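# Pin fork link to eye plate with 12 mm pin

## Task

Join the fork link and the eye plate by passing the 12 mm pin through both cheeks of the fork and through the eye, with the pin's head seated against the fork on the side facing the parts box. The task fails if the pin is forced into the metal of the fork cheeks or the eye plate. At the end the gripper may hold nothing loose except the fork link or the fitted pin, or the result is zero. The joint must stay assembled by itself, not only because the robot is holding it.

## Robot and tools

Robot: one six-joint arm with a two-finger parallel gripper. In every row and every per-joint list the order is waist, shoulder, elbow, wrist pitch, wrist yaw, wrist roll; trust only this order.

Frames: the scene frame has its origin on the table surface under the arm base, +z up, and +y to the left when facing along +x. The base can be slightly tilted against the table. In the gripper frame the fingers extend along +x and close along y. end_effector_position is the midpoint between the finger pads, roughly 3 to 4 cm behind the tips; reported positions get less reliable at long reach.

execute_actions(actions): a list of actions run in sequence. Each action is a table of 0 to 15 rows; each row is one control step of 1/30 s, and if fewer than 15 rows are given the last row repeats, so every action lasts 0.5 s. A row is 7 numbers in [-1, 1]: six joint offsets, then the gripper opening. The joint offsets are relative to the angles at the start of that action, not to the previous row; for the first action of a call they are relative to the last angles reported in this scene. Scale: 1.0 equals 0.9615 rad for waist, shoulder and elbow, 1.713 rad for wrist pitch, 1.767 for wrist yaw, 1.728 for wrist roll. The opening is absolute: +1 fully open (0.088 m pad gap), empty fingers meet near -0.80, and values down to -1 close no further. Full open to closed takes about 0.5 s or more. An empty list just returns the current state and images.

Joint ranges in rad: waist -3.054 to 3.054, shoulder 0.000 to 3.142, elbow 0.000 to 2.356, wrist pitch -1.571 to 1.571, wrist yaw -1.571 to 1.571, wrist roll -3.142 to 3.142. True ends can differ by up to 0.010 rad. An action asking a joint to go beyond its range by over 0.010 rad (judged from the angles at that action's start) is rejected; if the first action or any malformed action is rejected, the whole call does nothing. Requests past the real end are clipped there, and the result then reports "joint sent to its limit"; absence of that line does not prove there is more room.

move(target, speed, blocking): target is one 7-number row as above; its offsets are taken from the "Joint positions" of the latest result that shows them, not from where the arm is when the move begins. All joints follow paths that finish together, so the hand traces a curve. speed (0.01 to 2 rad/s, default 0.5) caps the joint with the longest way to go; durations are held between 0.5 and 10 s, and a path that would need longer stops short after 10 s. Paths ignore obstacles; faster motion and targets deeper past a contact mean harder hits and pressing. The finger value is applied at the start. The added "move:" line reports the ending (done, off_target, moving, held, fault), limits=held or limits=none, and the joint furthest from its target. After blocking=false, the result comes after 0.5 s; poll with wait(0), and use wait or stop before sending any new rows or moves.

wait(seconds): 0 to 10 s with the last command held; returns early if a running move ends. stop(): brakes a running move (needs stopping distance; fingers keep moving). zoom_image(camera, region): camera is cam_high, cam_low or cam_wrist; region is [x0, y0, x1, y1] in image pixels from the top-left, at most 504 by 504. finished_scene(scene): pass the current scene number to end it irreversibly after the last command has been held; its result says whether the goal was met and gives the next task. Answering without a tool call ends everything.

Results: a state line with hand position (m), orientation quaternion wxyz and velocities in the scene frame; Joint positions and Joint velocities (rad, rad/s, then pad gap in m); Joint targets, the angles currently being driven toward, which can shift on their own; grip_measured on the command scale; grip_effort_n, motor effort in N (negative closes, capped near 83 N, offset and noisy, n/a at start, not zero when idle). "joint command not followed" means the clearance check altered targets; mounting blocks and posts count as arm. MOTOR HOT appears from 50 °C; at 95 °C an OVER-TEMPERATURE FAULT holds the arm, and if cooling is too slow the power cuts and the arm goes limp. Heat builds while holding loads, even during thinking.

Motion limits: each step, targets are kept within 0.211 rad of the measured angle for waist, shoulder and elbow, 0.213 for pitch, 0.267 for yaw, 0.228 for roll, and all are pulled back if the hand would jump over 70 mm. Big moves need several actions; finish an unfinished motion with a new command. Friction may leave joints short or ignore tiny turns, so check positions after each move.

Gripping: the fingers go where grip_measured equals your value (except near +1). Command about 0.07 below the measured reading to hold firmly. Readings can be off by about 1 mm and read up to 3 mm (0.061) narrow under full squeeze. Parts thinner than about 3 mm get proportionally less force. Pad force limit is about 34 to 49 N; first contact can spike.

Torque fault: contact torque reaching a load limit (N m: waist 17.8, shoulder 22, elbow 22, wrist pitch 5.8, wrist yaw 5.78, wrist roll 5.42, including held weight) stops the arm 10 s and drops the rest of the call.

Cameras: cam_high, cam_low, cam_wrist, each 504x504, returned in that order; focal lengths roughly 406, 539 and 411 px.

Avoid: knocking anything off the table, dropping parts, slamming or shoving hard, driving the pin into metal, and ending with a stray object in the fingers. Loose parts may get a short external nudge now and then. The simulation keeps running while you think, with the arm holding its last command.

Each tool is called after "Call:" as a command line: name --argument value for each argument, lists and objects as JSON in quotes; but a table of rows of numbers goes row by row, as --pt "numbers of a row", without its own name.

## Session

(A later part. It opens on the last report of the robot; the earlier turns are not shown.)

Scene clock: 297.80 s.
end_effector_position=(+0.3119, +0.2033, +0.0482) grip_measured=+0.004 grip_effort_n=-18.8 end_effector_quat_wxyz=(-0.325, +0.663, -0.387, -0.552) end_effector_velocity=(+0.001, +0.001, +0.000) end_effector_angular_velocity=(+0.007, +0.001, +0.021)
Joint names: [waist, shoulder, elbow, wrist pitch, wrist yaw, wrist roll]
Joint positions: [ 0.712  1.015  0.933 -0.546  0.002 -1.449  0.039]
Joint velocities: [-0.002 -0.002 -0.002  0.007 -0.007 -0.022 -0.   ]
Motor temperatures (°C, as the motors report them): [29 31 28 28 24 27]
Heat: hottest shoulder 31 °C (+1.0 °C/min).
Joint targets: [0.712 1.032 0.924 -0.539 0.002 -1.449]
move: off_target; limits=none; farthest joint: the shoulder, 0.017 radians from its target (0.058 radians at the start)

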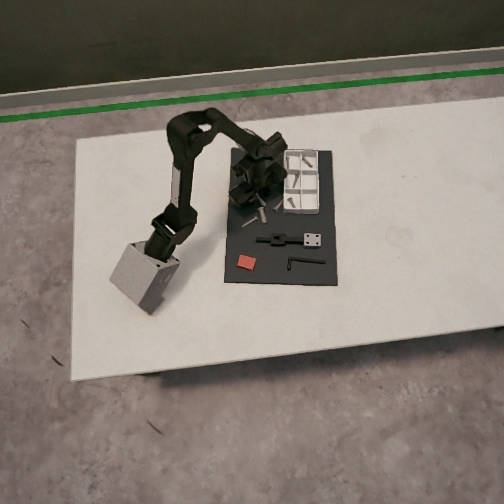

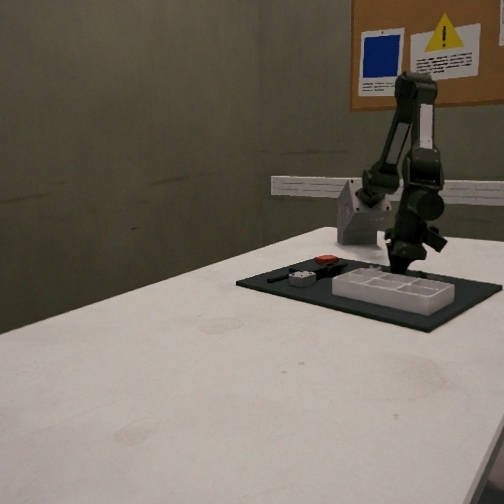

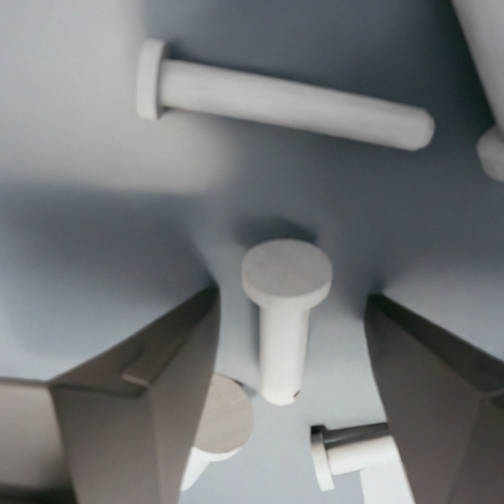

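Call:
execute_actions --actions '[[[-0.006,-0.020,-0.015,0,0,0,-0.4]],[[0,0,0,0,0,0,-0.68]]]'

Scene clock: 300.63 s.
end_effector_position=(+0.3116, +0.2025, +0.0494) grip_measured=-0.597 grip_effort_n=-83.5 end_effector_quat_wxyz=(-0.327, +0.664, -0.387, -0.550) end_effector_velocity=(-0.005, -0.000, -0.001) end_effector_angular_velocity=(+0.010, +0.020, -0.011)
Joint names: [waist, shoulder, elbow, wrist pitch, wrist yaw, wrist roll]
Joint positions: [ 0.71   1.007  0.927 -0.544  0.002 -1.449  0.01 ]
Joint velocities: [-0.002 -0.002 -0.007 -0.007 -0.022  0.007 -0.   ]
Motor temperatures (°C, as the motors report them): [29 31 28 28 24 27]
Heat: hottest shoulder 31 °C (+1.0 °C/min).
Joint targets: [0.710 1.007 0.927 -0.544 0.002 -1.449]

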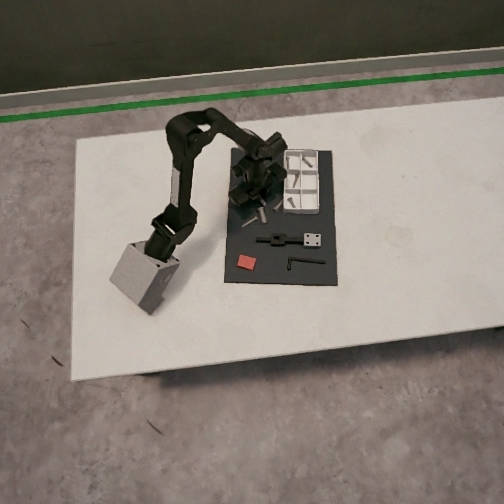

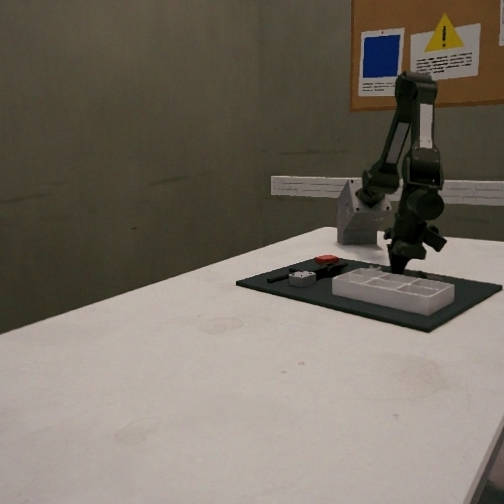

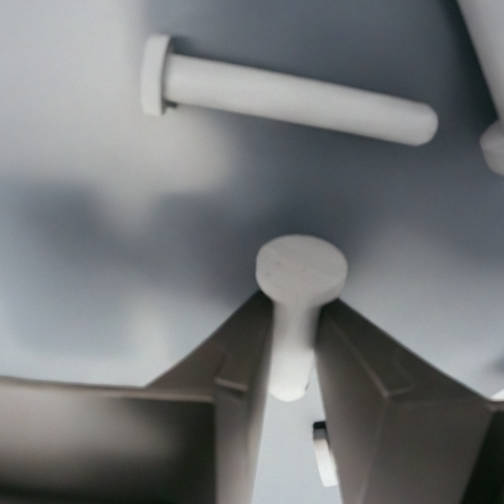

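Call:
move --target '[0,-0.13,0.06,-0.1,0,0,-0.68]' --speed 0.3

Call:
move --target '[-0.574,0.328,0.225,-0.087,-0.209,0.154,-0.68]'

Scene clock: 310.20 s.
end_effector_position=(+0.3047, +0.2063, +0.0891) grip_measured=-0.597 grip_effort_n=-83.5 end_effector_quat_wxyz=(-0.324, +0.662, -0.390, -0.552) end_effector_velocity=(+0.001, +0.001, +0.000) end_effector_angular_velocity=(+0.008, -0.002, +0.007)
Joint names: [waist, shoulder, elbow, wrist pitch, wrist yaw, wrist roll]
Joint positions: [ 0.71   0.895  0.975 -0.713  0.002 -1.449  0.01 ]
Joint velocities: [-0.002 -0.002 -0.002  0.007 -0.007 -0.007  0.   ]
Motor temperatures (°C, as the motors report them): [28 32 28 28 24 27]
Heat: hottest shoulder 32 °C (+2.0 °C/min).
Joint targets: [0.710 0.882 0.985 -0.715 0.002 -1.449]
move: off_target; limits=none; farthest joint: the shoulder, 0.013 radians from its target (0.125 radians at the start)

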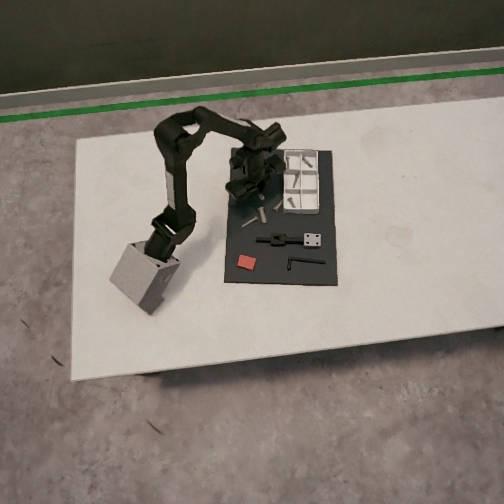

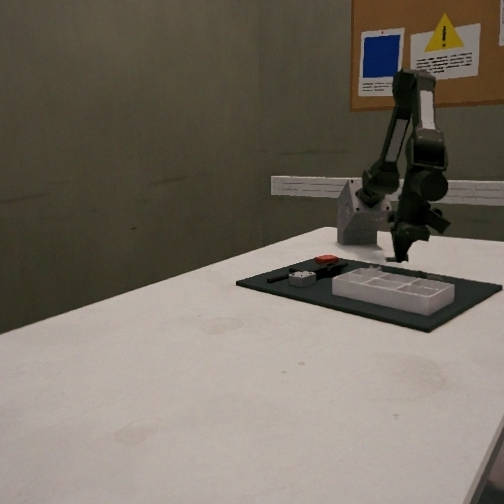

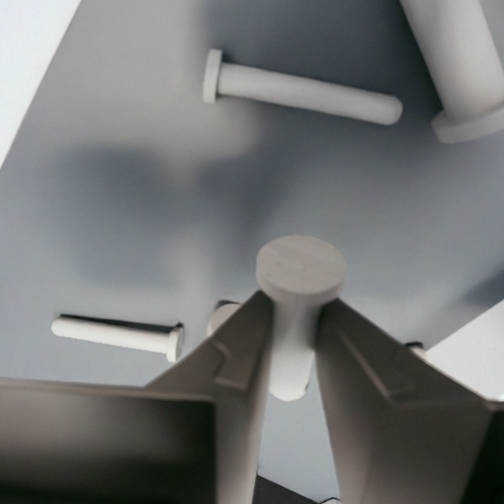

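Scene clock: 311.90 s.
end_effector_position=(+0.3701, +0.1125, +0.0872) grip_measured=-0.597 grip_effort_n=-83.5 end_effector_quat_wxyz=(+0.466, -0.509, +0.611, +0.388) end_effector_velocity=(-0.007, -0.001, -0.001) end_effector_angular_velocity=(+0.011, +0.027, -0.017)
Joint names: [waist, shoulder, elbow, wrist pitch, wrist yaw, wrist roll]
Joint positions: [ 0.163  1.2    1.183 -0.861 -0.363 -1.186  0.01 ]
Joint velocities: [-0.007  0.002 -0.007 -0.022 -0.022 -0.007 -0.   ]
Motor temperatures (°C, as the motors report them): [28 32 28 28 24 27]
Heat: hottest shoulder 32 °C (+2.0 °C/min).
Joint targets: [0.158 1.210 1.192 -0.862 -0.367 -1.183]
move: done; limits=none; farthest joint: the shoulder, 0.010 radians from its target (0.315 radians at the start)

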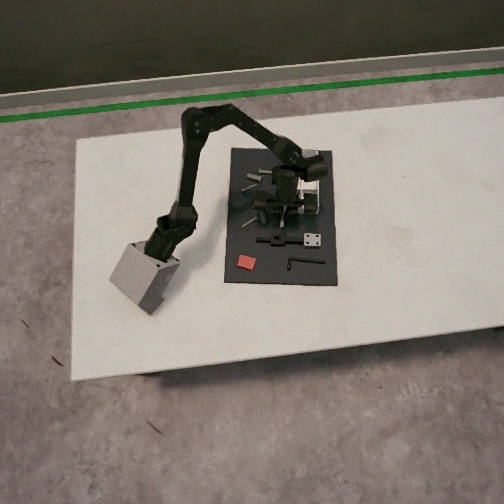

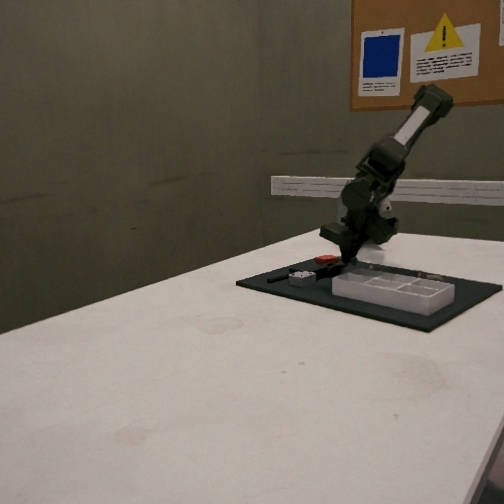

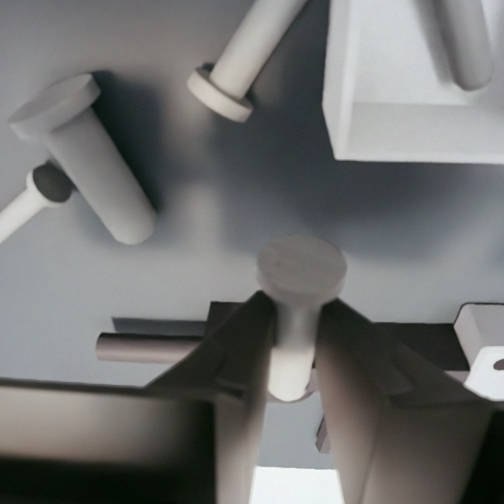

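Call:
move --target '[0.095,0.076,-0.050,0.077,0.034,0.041,-0.68]' --speed 0.1

Call:
zoom_image --camera "cam_wrist" --region '[220, 340, 380, 504]'

Call:
zoom_image --camera "cam_high" --region '[255, 205, 315, 255]'

Scene clock: 316.77 s.
end_effector_position=(+0.3704, +0.1143, +0.0522) grip_measured=-0.597 grip_effort_n=-83.5 end_effector_quat_wxyz=(+0.466, -0.510, +0.609, +0.390) end_effector_velocity=(-0.002, -0.000, +0.001) end_effector_angular_velocity=(+0.004, +0.008, +0.001)
Joint names: [waist, shoulder, elbow, wrist pitch, wrist yaw, wrist roll]
Joint positions: [ 0.251  1.263  1.142 -0.73  -0.309 -1.118  0.01 ]
Joint velocities: [-0.002 -0.002 -0.002 -0.007 -0.007 -0.007 -0.   ]
Motor temperatures (°C, as the motors report them): [28 32 28 28 24 27]
Heat: hottest shoulder 32 °C (+2.0 °C/min).
Joint targets: [0.254 1.273 1.135 -0.729 -0.303 -1.115]
move: done; limits=none; farthest joint: the shoulder, 0.010 radians from its target (0.073 radians at the start)

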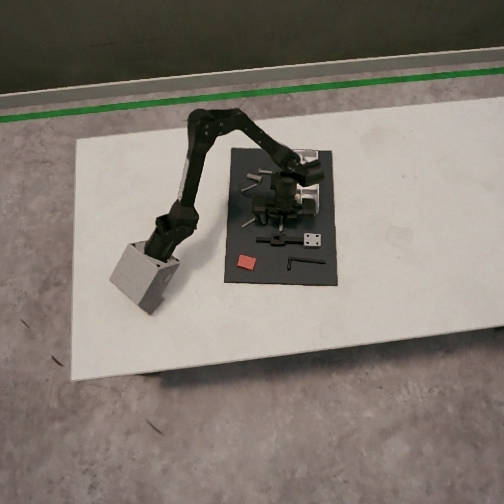

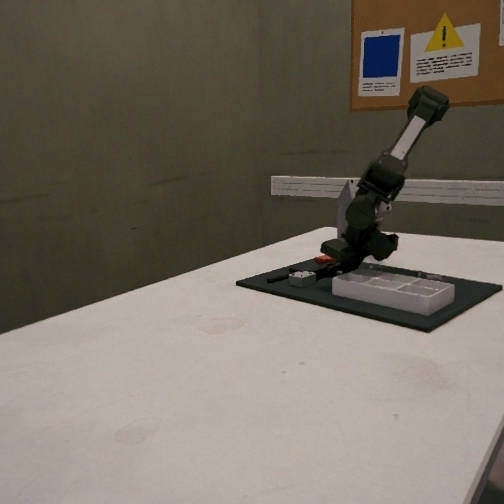

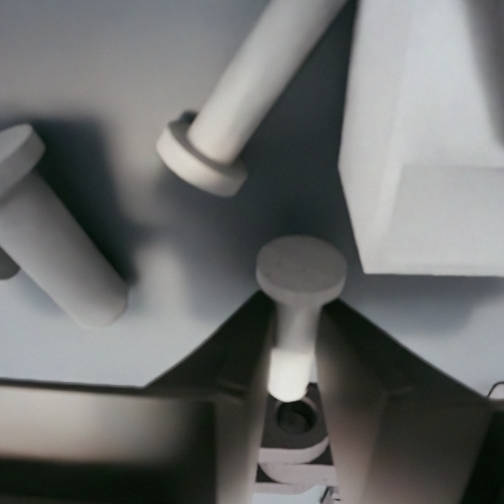

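Region (220, 340, 380, 504) of cam_wrist's 504x504 image, scaled by 3.073, with more detail than that image has; it fills the left 492 columns of this view, and the rest is white.

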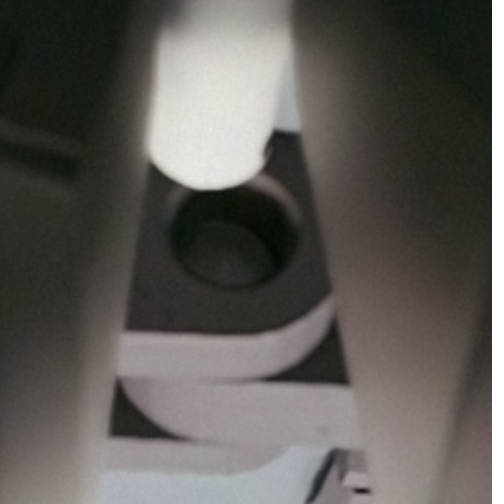

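Region (255, 205, 315, 255) of cam_high's 504x504 image, scaled by 8.400, with more detail than that image has.

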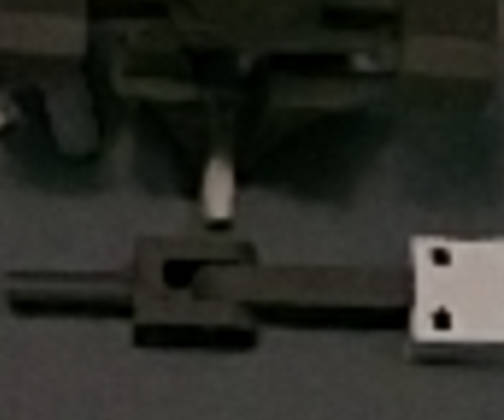

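Call:
move --target '[-0.029,0.021,0,0.005,-0.011,-0.012,-0.68]' --speed 0.04

Call:
zoom_image --camera "cam_wrist" --region '[220, 340, 380, 504]'

Call:
zoom_image --camera "cam_low" --region '[310, 250, 370, 285]'

Scene clock: 326.33 s.
end_effector_position=(+0.3730, +0.1084, +0.0524) grip_measured=-0.597 grip_effort_n=-83.5 end_effector_quat_wxyz=(+0.467, -0.511, +0.608, +0.389) end_effector_velocity=(+0.003, +0.002, +0.001) end_effector_angular_velocity=(+0.009, -0.008, +0.011)
Joint names: [waist, shoulder, elbow, wrist pitch, wrist yaw, wrist roll]
Joint positions: [ 0.228  1.272  1.142 -0.723 -0.323 -1.136  0.01 ]
Joint velocities: [-0.002 -0.002  0.002  0.007 -0.007 -0.007 -0.   ]
Motor temperatures (°C, as the motors report them): [28 32 28 27 24 27]
Heat: hottest shoulder 32 °C (+2.0 °C/min).
Joint targets: [0.224 1.283 1.142 -0.722 -0.328 -1.139]
move: off_target; limits=none; farthest joint: the shoulder, 0.011 radians from its target (0.020 radians at the start)

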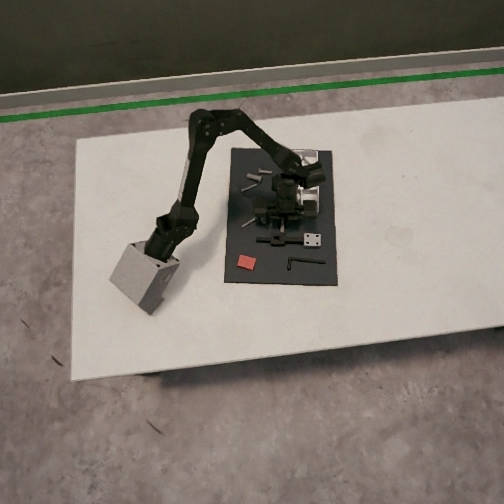

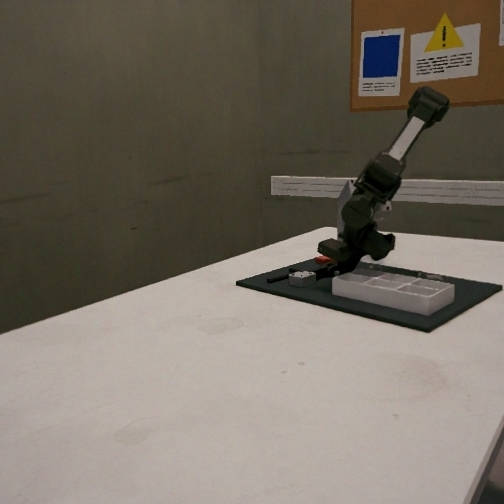

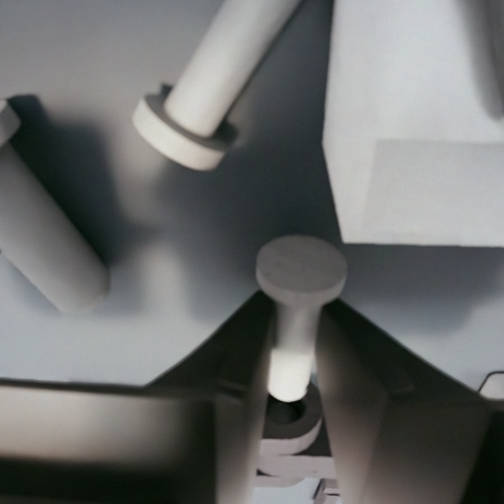

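Region (220, 340, 380, 504) of cam_wrist's 504x504 image, scaled by 3.073, with more detail than that image has; it fills the left 492 columns of this view, and the rest is white.

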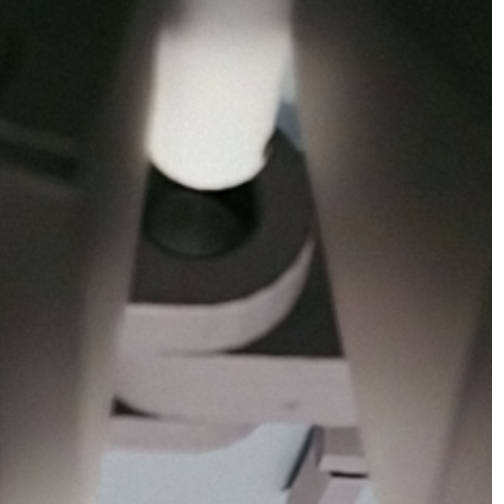

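Region (310, 250, 370, 285) of cam_low's 504x504 image, scaled by 8.400, with more detail than that image has; it fills the top 294 rows of this view, and the rest is white.

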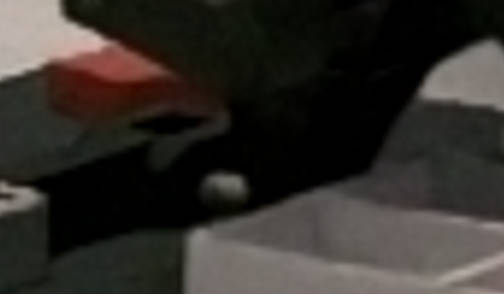

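Call:
move --target '[0.014,0.022,-0.013,0.012,0.007,0.007,-0.68]' --speed 0.03

Scene clock: 331.50 s.
end_effector_position=(+0.3742, +0.1093, +0.0495) grip_measured=-0.597 grip_effort_n=-83.5 end_effector_quat_wxyz=(+0.469, -0.512, +0.606, +0.389) end_effector_velocity=(-0.001, -0.002, +0.001) end_effector_angular_velocity=(-0.010, +0.005, +0.003)
Joint names: [waist, shoulder, elbow, wrist pitch, wrist yaw, wrist roll]
Joint positions: [ 0.237  1.277  1.139 -0.707 -0.318 -1.127  0.01 ]
Joint velocities: [-0.002 -0.002 -0.002 -0.007  0.007 -0.007 -0.   ]
Motor temperatures (°C, as the motors report them): [29 32 28 27 24 27]
Heat: hottest shoulder 32 °C (+2.0 °C/min).
Joint targets: [0.242 1.294 1.129 -0.703 -0.311 -1.124]
move: off_target; limits=none; farthest joint: the shoulder, 0.016 radians from its target (0.020 radians at the start)

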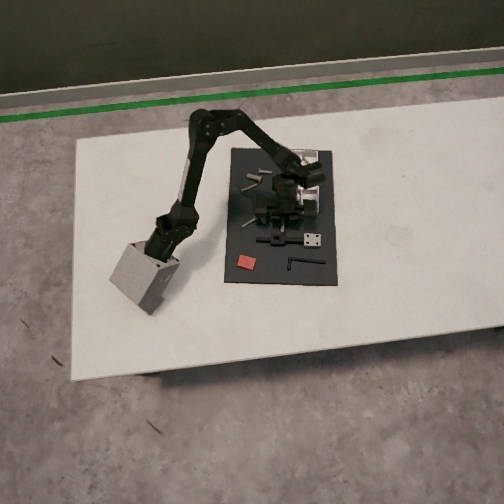

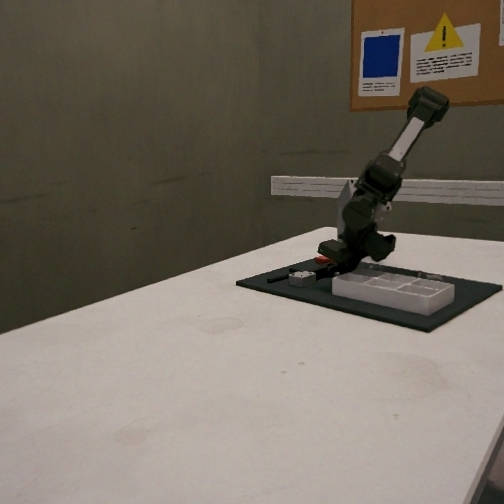

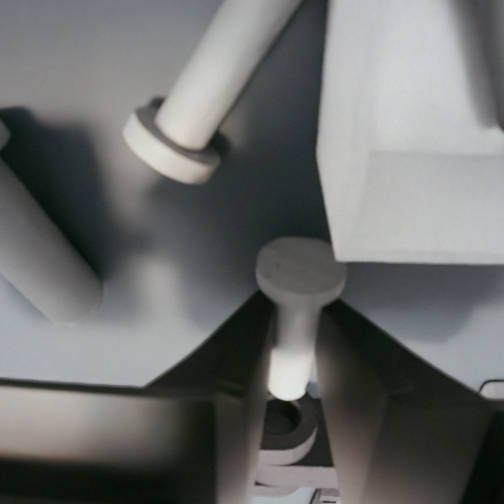

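Call:
move --target '[-0.031,-0.017,-0.019,-0.006,-0.005,-0.014,-0.68]' --speed 0.03

Call:
zoom_image --camera "cam_wrist" --region '[220, 340, 380, 504]'

Scene clock: 336.77 s.
end_effector_position=(+0.3720, +0.1012, +0.0525) grip_measured=-0.597 grip_effort_n=-83.5 end_effector_quat_wxyz=(+0.465, -0.513, +0.610, +0.386) end_effector_velocity=(-0.002, +0.001, +0.001) end_effector_angular_velocity=(+0.016, +0.013, +0.011)
Joint names: [waist, shoulder, elbow, wrist pitch, wrist yaw, wrist roll]
Joint positions: [ 0.211  1.273  1.128 -0.715 -0.323 -1.148  0.01 ]
Joint velocities: [-0.007 -0.002 -0.002 -0.007 -0.022 -0.022 -0.   ]
Motor temperatures (°C, as the motors report them): [29 32 28 27 24 27]
Heat: hottest shoulder 32 °C (+2.0 °C/min).
Joint targets: [0.207 1.260 1.121 -0.717 -0.327 -1.151]
move: off_target; limits=none; farthest joint: the shoulder, 0.013 radians from its target (0.016 radians at the start)

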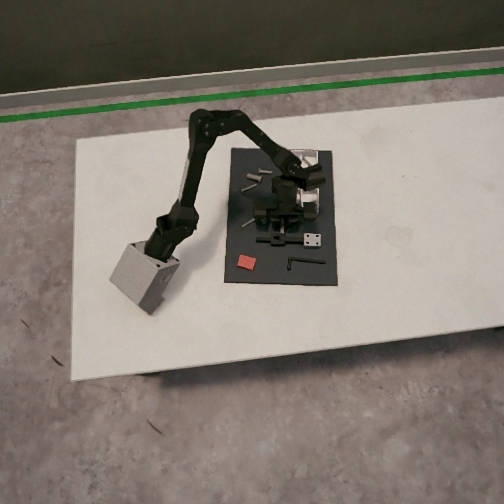

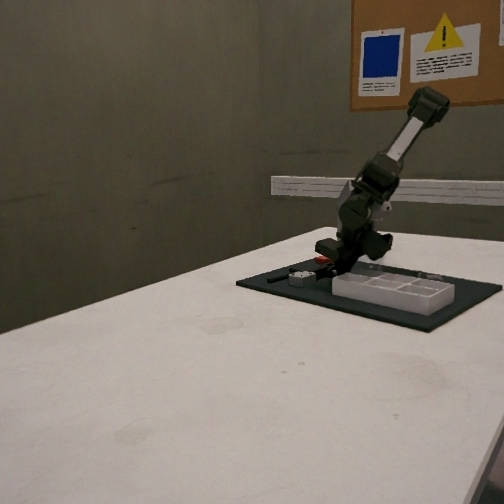

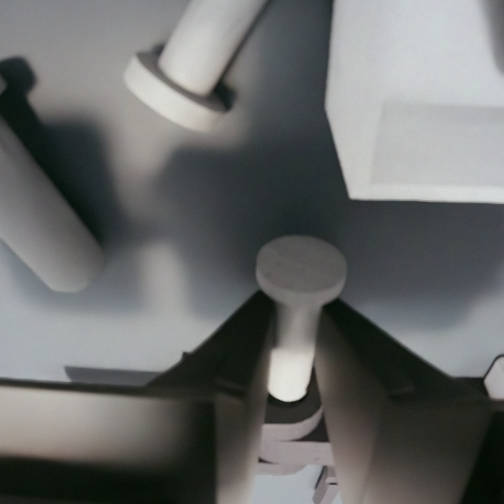

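Region (220, 340, 380, 504) of cam_wrist's 504x504 image, scaled by 3.073, with more detail than that image has; it fills the left 492 columns of this view, and the rest is white.

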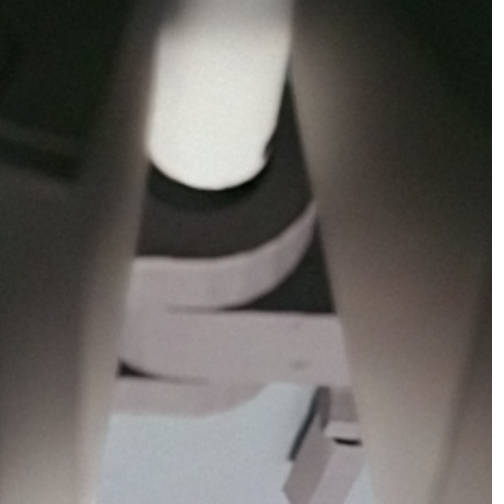

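Call:
execute_actions --actions '[[[-0.005,-0.008,-0.008,0.002,-0.003,-0.002,-0.68],[-0.0065,-0.008,-0.0092,0.0025,-0.0037,-0.0027,-0.68],[-0.008,-0.008,-0.0104,0.003,-0.0044,-0.0034,-0.68],[-0.0095,-0.008,-0.0116,0.0035,-0.0051,-0.0041,-0.68],[-0.011,-0.008,-0.0128,0.004,-0.0058,-0.0048,-0.68],[-0.0125,-0.008,-0.014,0.0045,-0.0065,-0.0055,-0.68],[-0.014,-0.008,-0.0152,0.005,-0.0072,-0.0062,-0.68],[-0.0155,-0.008,-0.0164,0.0054,-0.0079,-0.0069,-0.68],[-0.017,-0.008,-0.0176,0.0058,-0.0086,-0.0076,-0.68],[-0.0185,-0.008,-0.0188,0.0062,-0.0093,-0.0082,-0.68],[-0.020,-0.008,-0.020,0.0066,-0.010,-0.0088,-0.68],[-0.0215,-0.008,-0.0212,0.007,-0.0107,-0.0094,-0.68]]]'

Call:
zoom_image --camera "cam_wrist" --region '[220, 340, 380, 504]'

Scene clock: 344.90 s.
end_effector_position=(+0.3710, +0.0984, +0.0522) grip_measured=-0.597 grip_effort_n=-83.5 end_effector_quat_wxyz=(+0.466, -0.511, +0.608, +0.389) end_effector_velocity=(-0.005, -0.005, -0.000) end_effector_angular_velocity=(-0.005, +0.014, -0.013)
Joint names: [waist, shoulder, elbow, wrist pitch, wrist yaw, wrist roll]
Joint positions: [ 0.198  1.273  1.117 -0.706 -0.341 -1.161  0.01 ]
Joint velocities: [-0.012  0.002 -0.012 -0.007 -0.007 -0.007  0.   ]
Motor temperatures (°C, as the motors report them): [29 34 27 27 24 27]
Heat: hottest shoulder 34 °C (+4.0 °C/min).
Joint targets: [0.190 1.266 1.107 -0.703 -0.342 -1.165]

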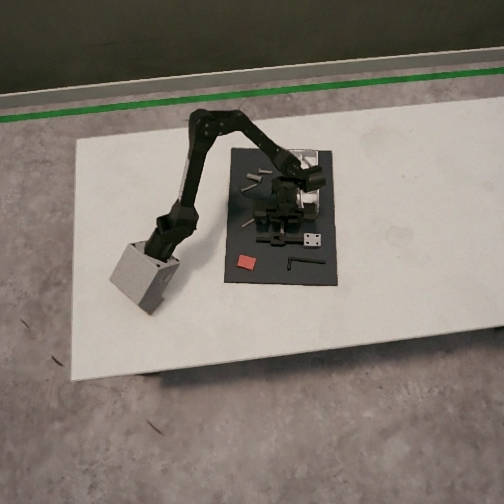

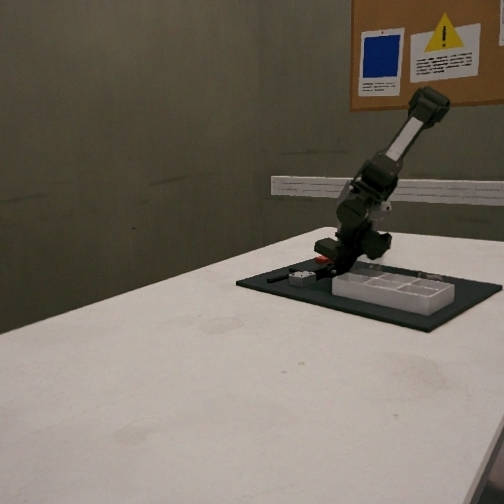

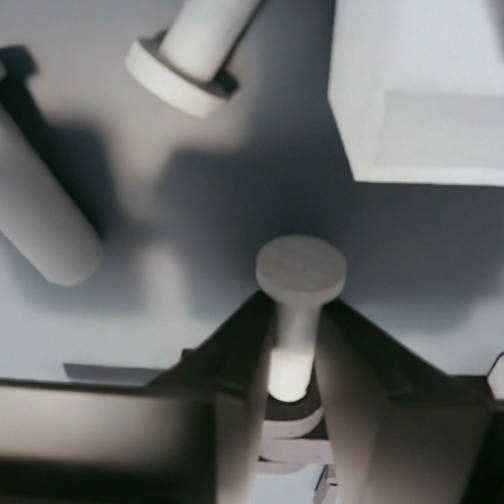

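Region (220, 340, 380, 504) of cam_wrist's 504x504 image, scaled by 3.073, with more detail than that image has; it fills the left 492 columns of this view, and the rest is white.

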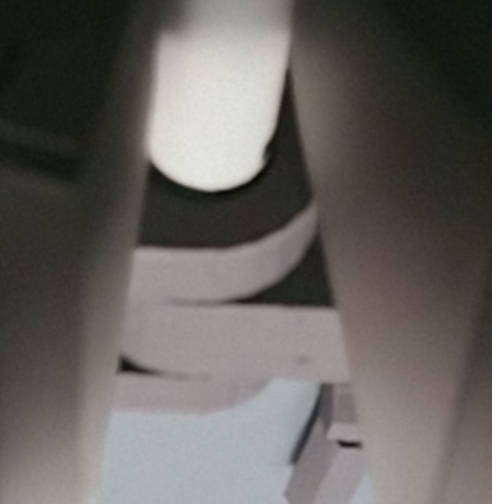

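Call:
execute_actions --actions '[[[-0.006,-0.015,-0.007,0.001,0,-0.002,-0.68],[-0.006,-0.015,-0.007,0.001,0,-0.002,-0.68],[-0.006,-0.015,-0.007,0.001,0,-0.002,-0.68],[-0.007,-0.015,-0.008,0.002,0,-0.002,-0.68],[-0.008,-0.015,-0.009,0.002,0,-0.003,-0.68],[-0.009,-0.015,-0.010,0.002,-0.001,-0.003,-0.68],[-0.010,-0.015,-0.011,0.003,-0.001,-0.004,-0.68],[-0.011,-0.015,-0.012,0.003,-0.002,-0.004,-0.68],[-0.012,-0.015,-0.013,0.003,-0.002,-0.005,-0.68],[-0.013,-0.015,-0.014,0.004,-0.003,-0.005,-0.68],[-0.015,-0.015,-0.015,0.004,-0.003,-0.006,-0.68]]]'

Call:
zoom_image --camera "cam_wrist" --region '[220, 340, 380, 504]'

Scene clock: 350.13 s.
end_effector_position=(+0.3706, +0.0976, +0.0529) grip_measured=-0.597 grip_effort_n=-83.5 end_effector_quat_wxyz=(+0.467, -0.512, +0.606, +0.390) end_effector_velocity=(-0.003, -0.002, +0.001) end_effector_angular_velocity=(+0.000, +0.009, -0.005)
Joint names: [waist, shoulder, elbow, wrist pitch, wrist yaw, wrist roll]
Joint positions: [ 0.193  1.269  1.111 -0.702 -0.347 -1.167  0.01 ]
Joint velocities: [-0.007 -0.002 -0.007 -0.007 -0.007 -0.007 -0.   ]
Motor temperatures (°C, as the motors report them): [29 34 27 27 24 27]
Heat: hottest shoulder 34 °C (+4.0 °C/min).
Joint targets: [0.184 1.259 1.103 -0.699 -0.346 -1.171]

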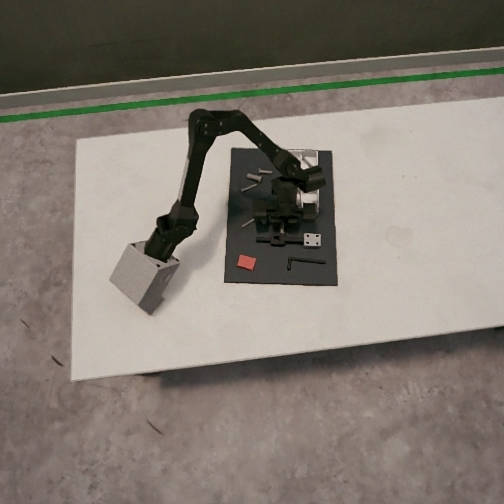

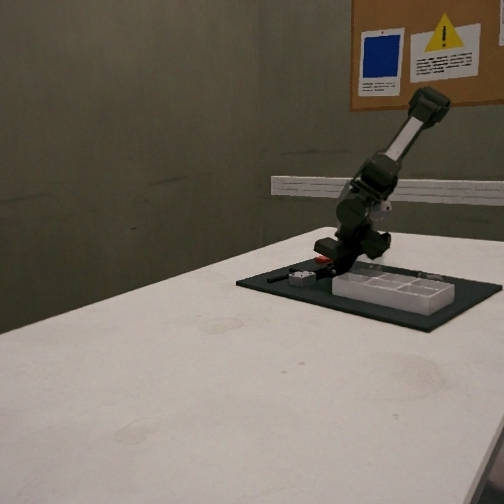

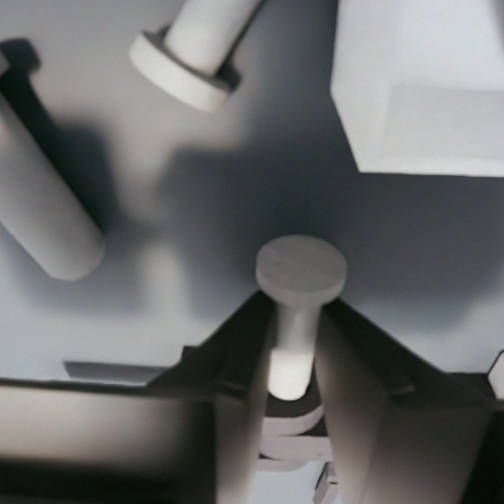

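Region (220, 340, 380, 504) of cam_wrist's 504x504 image, scaled by 3.073, with more detail than that image has; it fills the left 492 columns of this view, and the rest is white.

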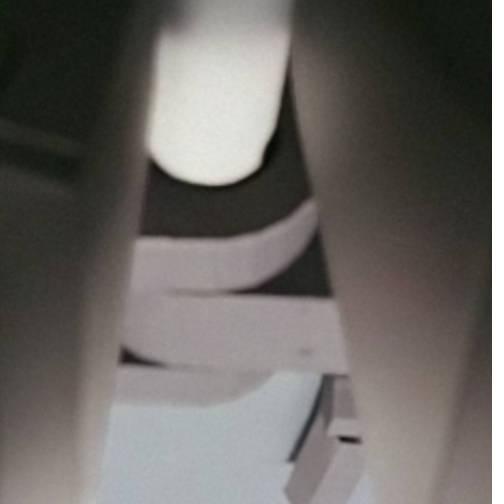

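Call:
execute_actions --actions '[[[-0.005,0,-0.004,0.003,0.002,0,-0.68],[-0.005,0,-0.004,0.003,0.002,0,-0.68],[-0.005,0,-0.004,0.004,0.002,0,-0.68],[-0.006,0,-0.006,0.004,0.002,-0.002,-0.68],[-0.008,0,-0.008,0.004,0.002,-0.003,-0.68],[-0.009,0.002,-0.009,0.004,0.002,-0.003,-0.68],[-0.010,0.002,-0.010,0.005,0.001,-0.004,-0.68],[-0.011,0.003,-0.011,0.005,0.001,-0.004,-0.68],[-0.013,0.003,-0.012,0.005,0.001,-0.005,-0.68],[-0.014,0.004,-0.013,0.006,0,-0.005,-0.68],[-0.016,0.004,-0.015,0.006,0,-0.006,-0.68]]]'

Call:
zoom_image --camera "cam_wrist" --region '[220, 340, 380, 504]'

Scene clock: 355.07 s.
end_effector_position=(+0.3704, +0.0966, +0.0526) grip_measured=-0.597 grip_effort_n=-83.5 end_effector_quat_wxyz=(+0.467, -0.512, +0.605, +0.392) end_effector_velocity=(-0.002, -0.003, -0.002) end_effector_angular_velocity=(+0.001, +0.005, -0.002)
Joint names: [waist, shoulder, elbow, wrist pitch, wrist yaw, wrist roll]
Joint positions: [ 0.189  1.269  1.106 -0.696 -0.352 -1.173  0.01 ]
Joint velocities: [-0.007  0.002 -0.012  0.007 -0.007 -0.007  0.   ]
Motor temperatures (°C, as the motors report them): [29 35 27 27 24 27]
Heat: hottest shoulder 35 °C (+5.0 °C/min).
Joint targets: [0.178 1.273 1.096 -0.692 -0.347 -1.177]

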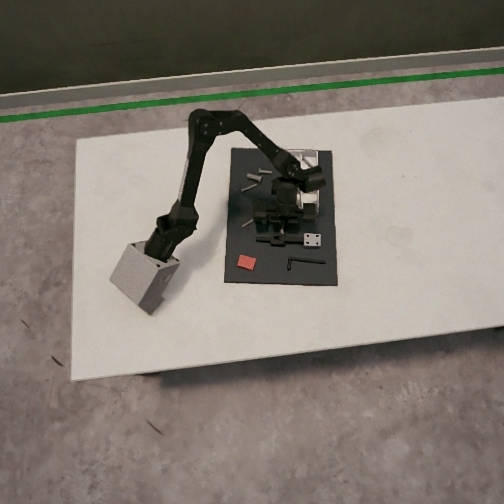

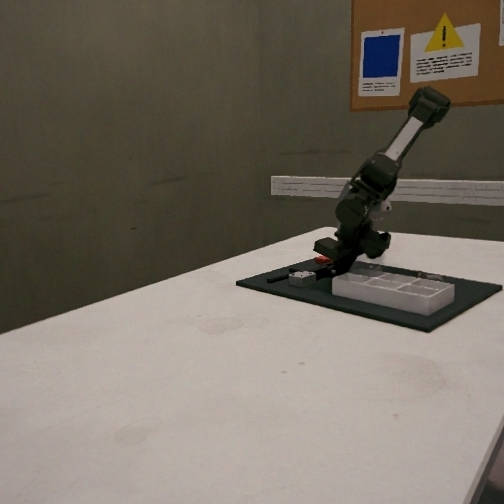

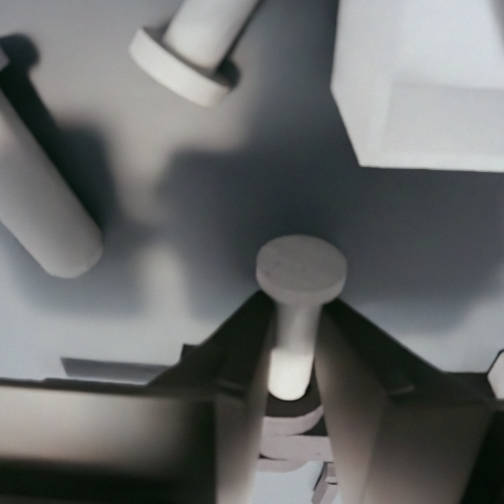

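Region (220, 340, 380, 504) of cam_wrist's 504x504 image, scaled by 3.073, with more detail than that image has; it fills the left 492 columns of this view, and the rest is white.

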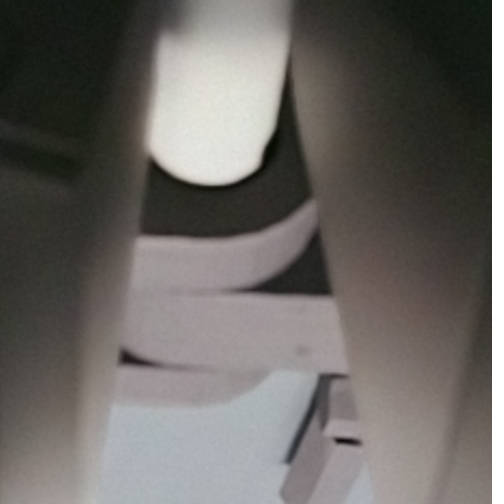

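Call:
execute_actions --actions '[[[0,-0.016,0,-0.002,0,0.003,-0.68]],[[-0.004,-0.008,-0.004,0,0.002,0,-0.68],[-0.005,-0.008,-0.005,0,0.003,0,-0.68],[-0.006,-0.008,-0.006,0,0.004,0,-0.68],[-0.007,-0.008,-0.007,0,0.004,0,-0.68],[-0.008,-0.008,-0.008,0,0.005,0,-0.68],[-0.009,-0.008,-0.009,0,0.005,0,-0.68],[-0.010,-0.008,-0.010,0,0.005,0,-0.68]]]'

Call:
zoom_image --camera "cam_wrist" --region '[220, 340, 380, 504]'

Scene clock: 359.97 s.
end_effector_position=(+0.3703, +0.0954, +0.0537) grip_measured=-0.597 grip_effort_n=-83.5 end_effector_quat_wxyz=(+0.468, -0.512, +0.606, +0.389) end_effector_velocity=(-0.003, -0.002, +0.001) end_effector_angular_velocity=(+0.000, +0.009, -0.005)
Joint names: [waist, shoulder, elbow, wrist pitch, wrist yaw, wrist roll]
Joint positions: [ 0.185  1.266  1.104 -0.697 -0.351 -1.171  0.01 ]
Joint velocities: [-0.007 -0.002 -0.007 -0.007 -0.007 -0.007 -0.   ]
Motor temperatures (°C, as the motors report them): [29 35 27 27 24 27]
Heat: hottest shoulder 35 °C (+4.0 °C/min).
Joint targets: [0.179 1.258 1.096 -0.697 -0.344 -1.171]

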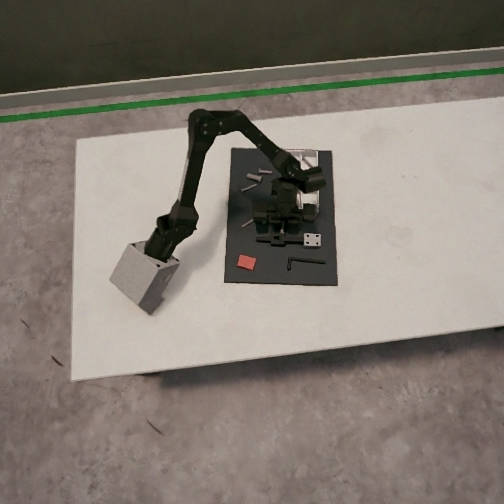

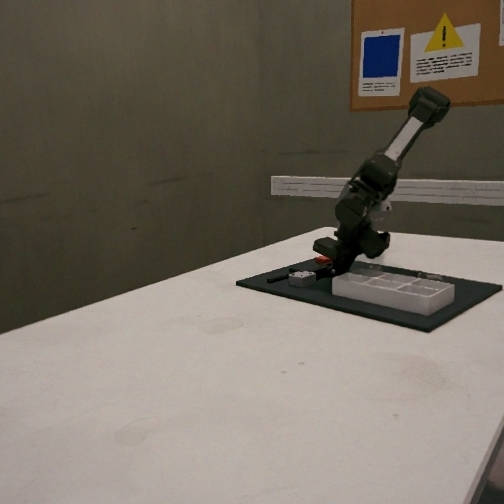

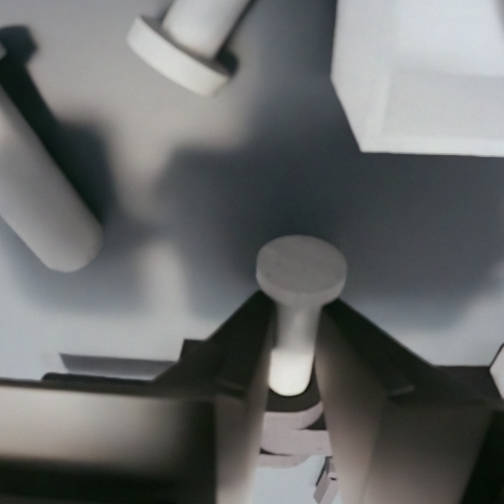

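Region (220, 340, 380, 504) of cam_wrist's 504x504 image, scaled by 3.073, with more detail than that image has; it fills the left 492 columns of this view, and the rest is white.

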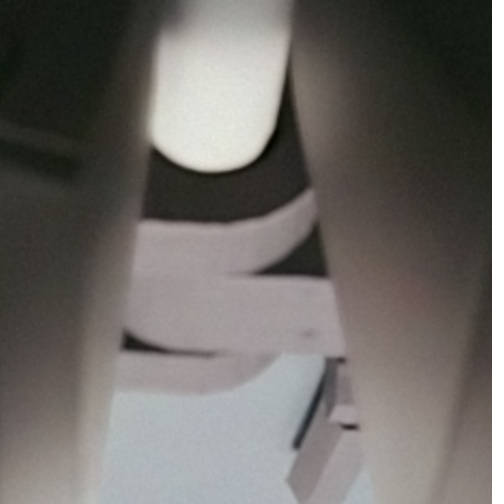

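Call:
move --target '[-0.021,0,-0.021,0.006,-0.002,-0.008,-0.68]' --speed 0.02

Call:
move --target '[-0.018,0,-0.018,0.005,-0.003,-0.007,-0.68]' --speed 0.02

Scene clock: 364.87 s.
end_effector_position=(+0.3692, +0.0905, +0.0536) grip_measured=-0.597 grip_effort_n=-83.5 end_effector_quat_wxyz=(+0.467, -0.514, +0.606, +0.388) end_effector_velocity=(-0.002, +0.000, +0.001) end_effector_angular_velocity=(+0.004, +0.008, +0.001)
Joint names: [waist, shoulder, elbow, wrist pitch, wrist yaw, wrist roll]
Joint positions: [ 0.172  1.266  1.091 -0.687 -0.355 -1.182  0.01 ]
Joint velocities: [-0.002 -0.002 -0.002 -0.007 -0.007 -0.007 -0.   ]
Motor temperatures (°C, as the motors report them): [29 35 27 27 24 27]
Heat: hottest shoulder 35 °C (+4.0 °C/min).
Joint targets: [0.164 1.266 1.083 -0.686 -0.355 -1.185]
move: done; limits=none; farthest joint: the waist, 0.007 radians from its target (0.019 radians at the start)

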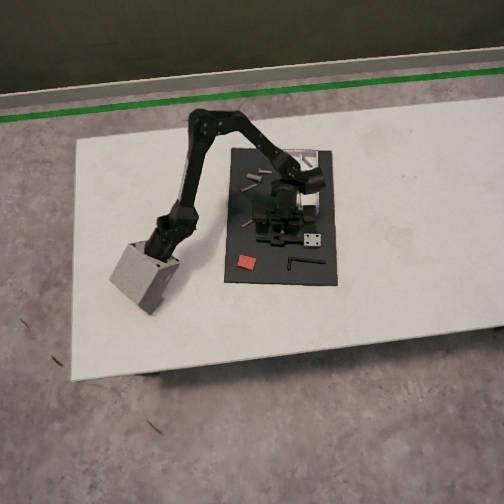

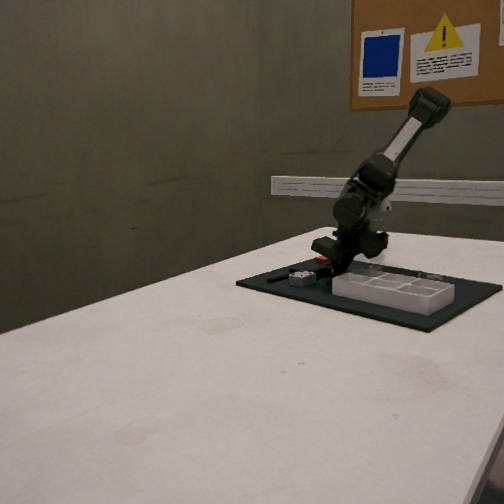

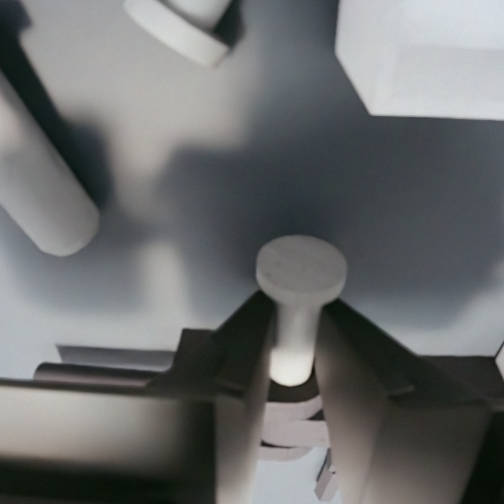

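Scene clock: 365.97 s.
end_effector_position=(+0.3686, +0.0897, +0.0530) grip_measured=-0.597 grip_effort_n=-83.5 end_effector_quat_wxyz=(+0.468, -0.513, +0.603, +0.392) end_effector_velocity=(+0.001, +0.001, +0.000) end_effector_angular_velocity=(+0.008, -0.004, +0.009)
Joint names: [waist, shoulder, elbow, wrist pitch, wrist yaw, wrist roll]
Joint positions: [ 0.167  1.266  1.084 -0.68  -0.366 -1.191  0.01 ]
Joint velocities: [-0.002 -0.002 -0.002  0.007 -0.007 -0.007 -0.   ]
Motor temperatures (°C, as the motors report them): [29 35 27 27 24 27]
Heat: hottest shoulder 35 °C (+4.0 °C/min).
Joint targets: [0.155 1.266 1.074 -0.679 -0.360 -1.194]
move: off_target; limits=none; farthest joint: the waist, 0.012 radians from its target (0.017 radians at the start)

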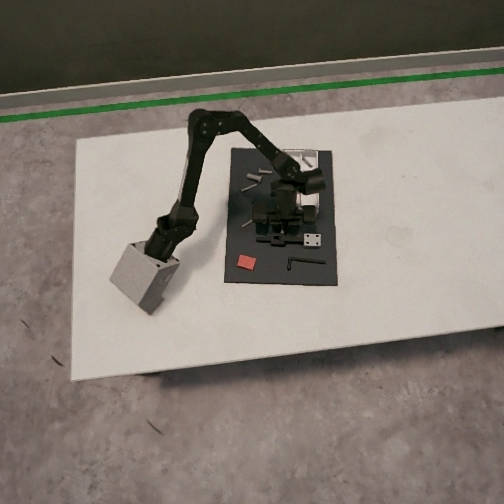

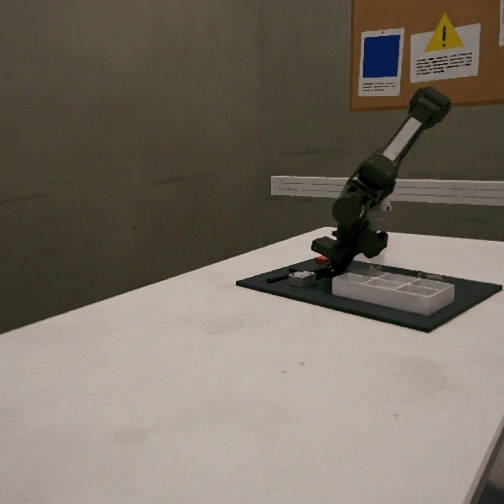

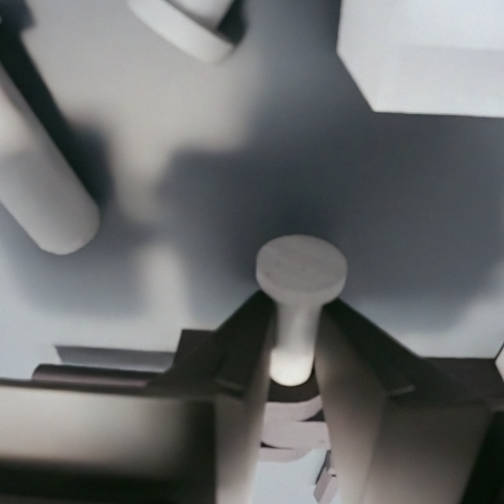

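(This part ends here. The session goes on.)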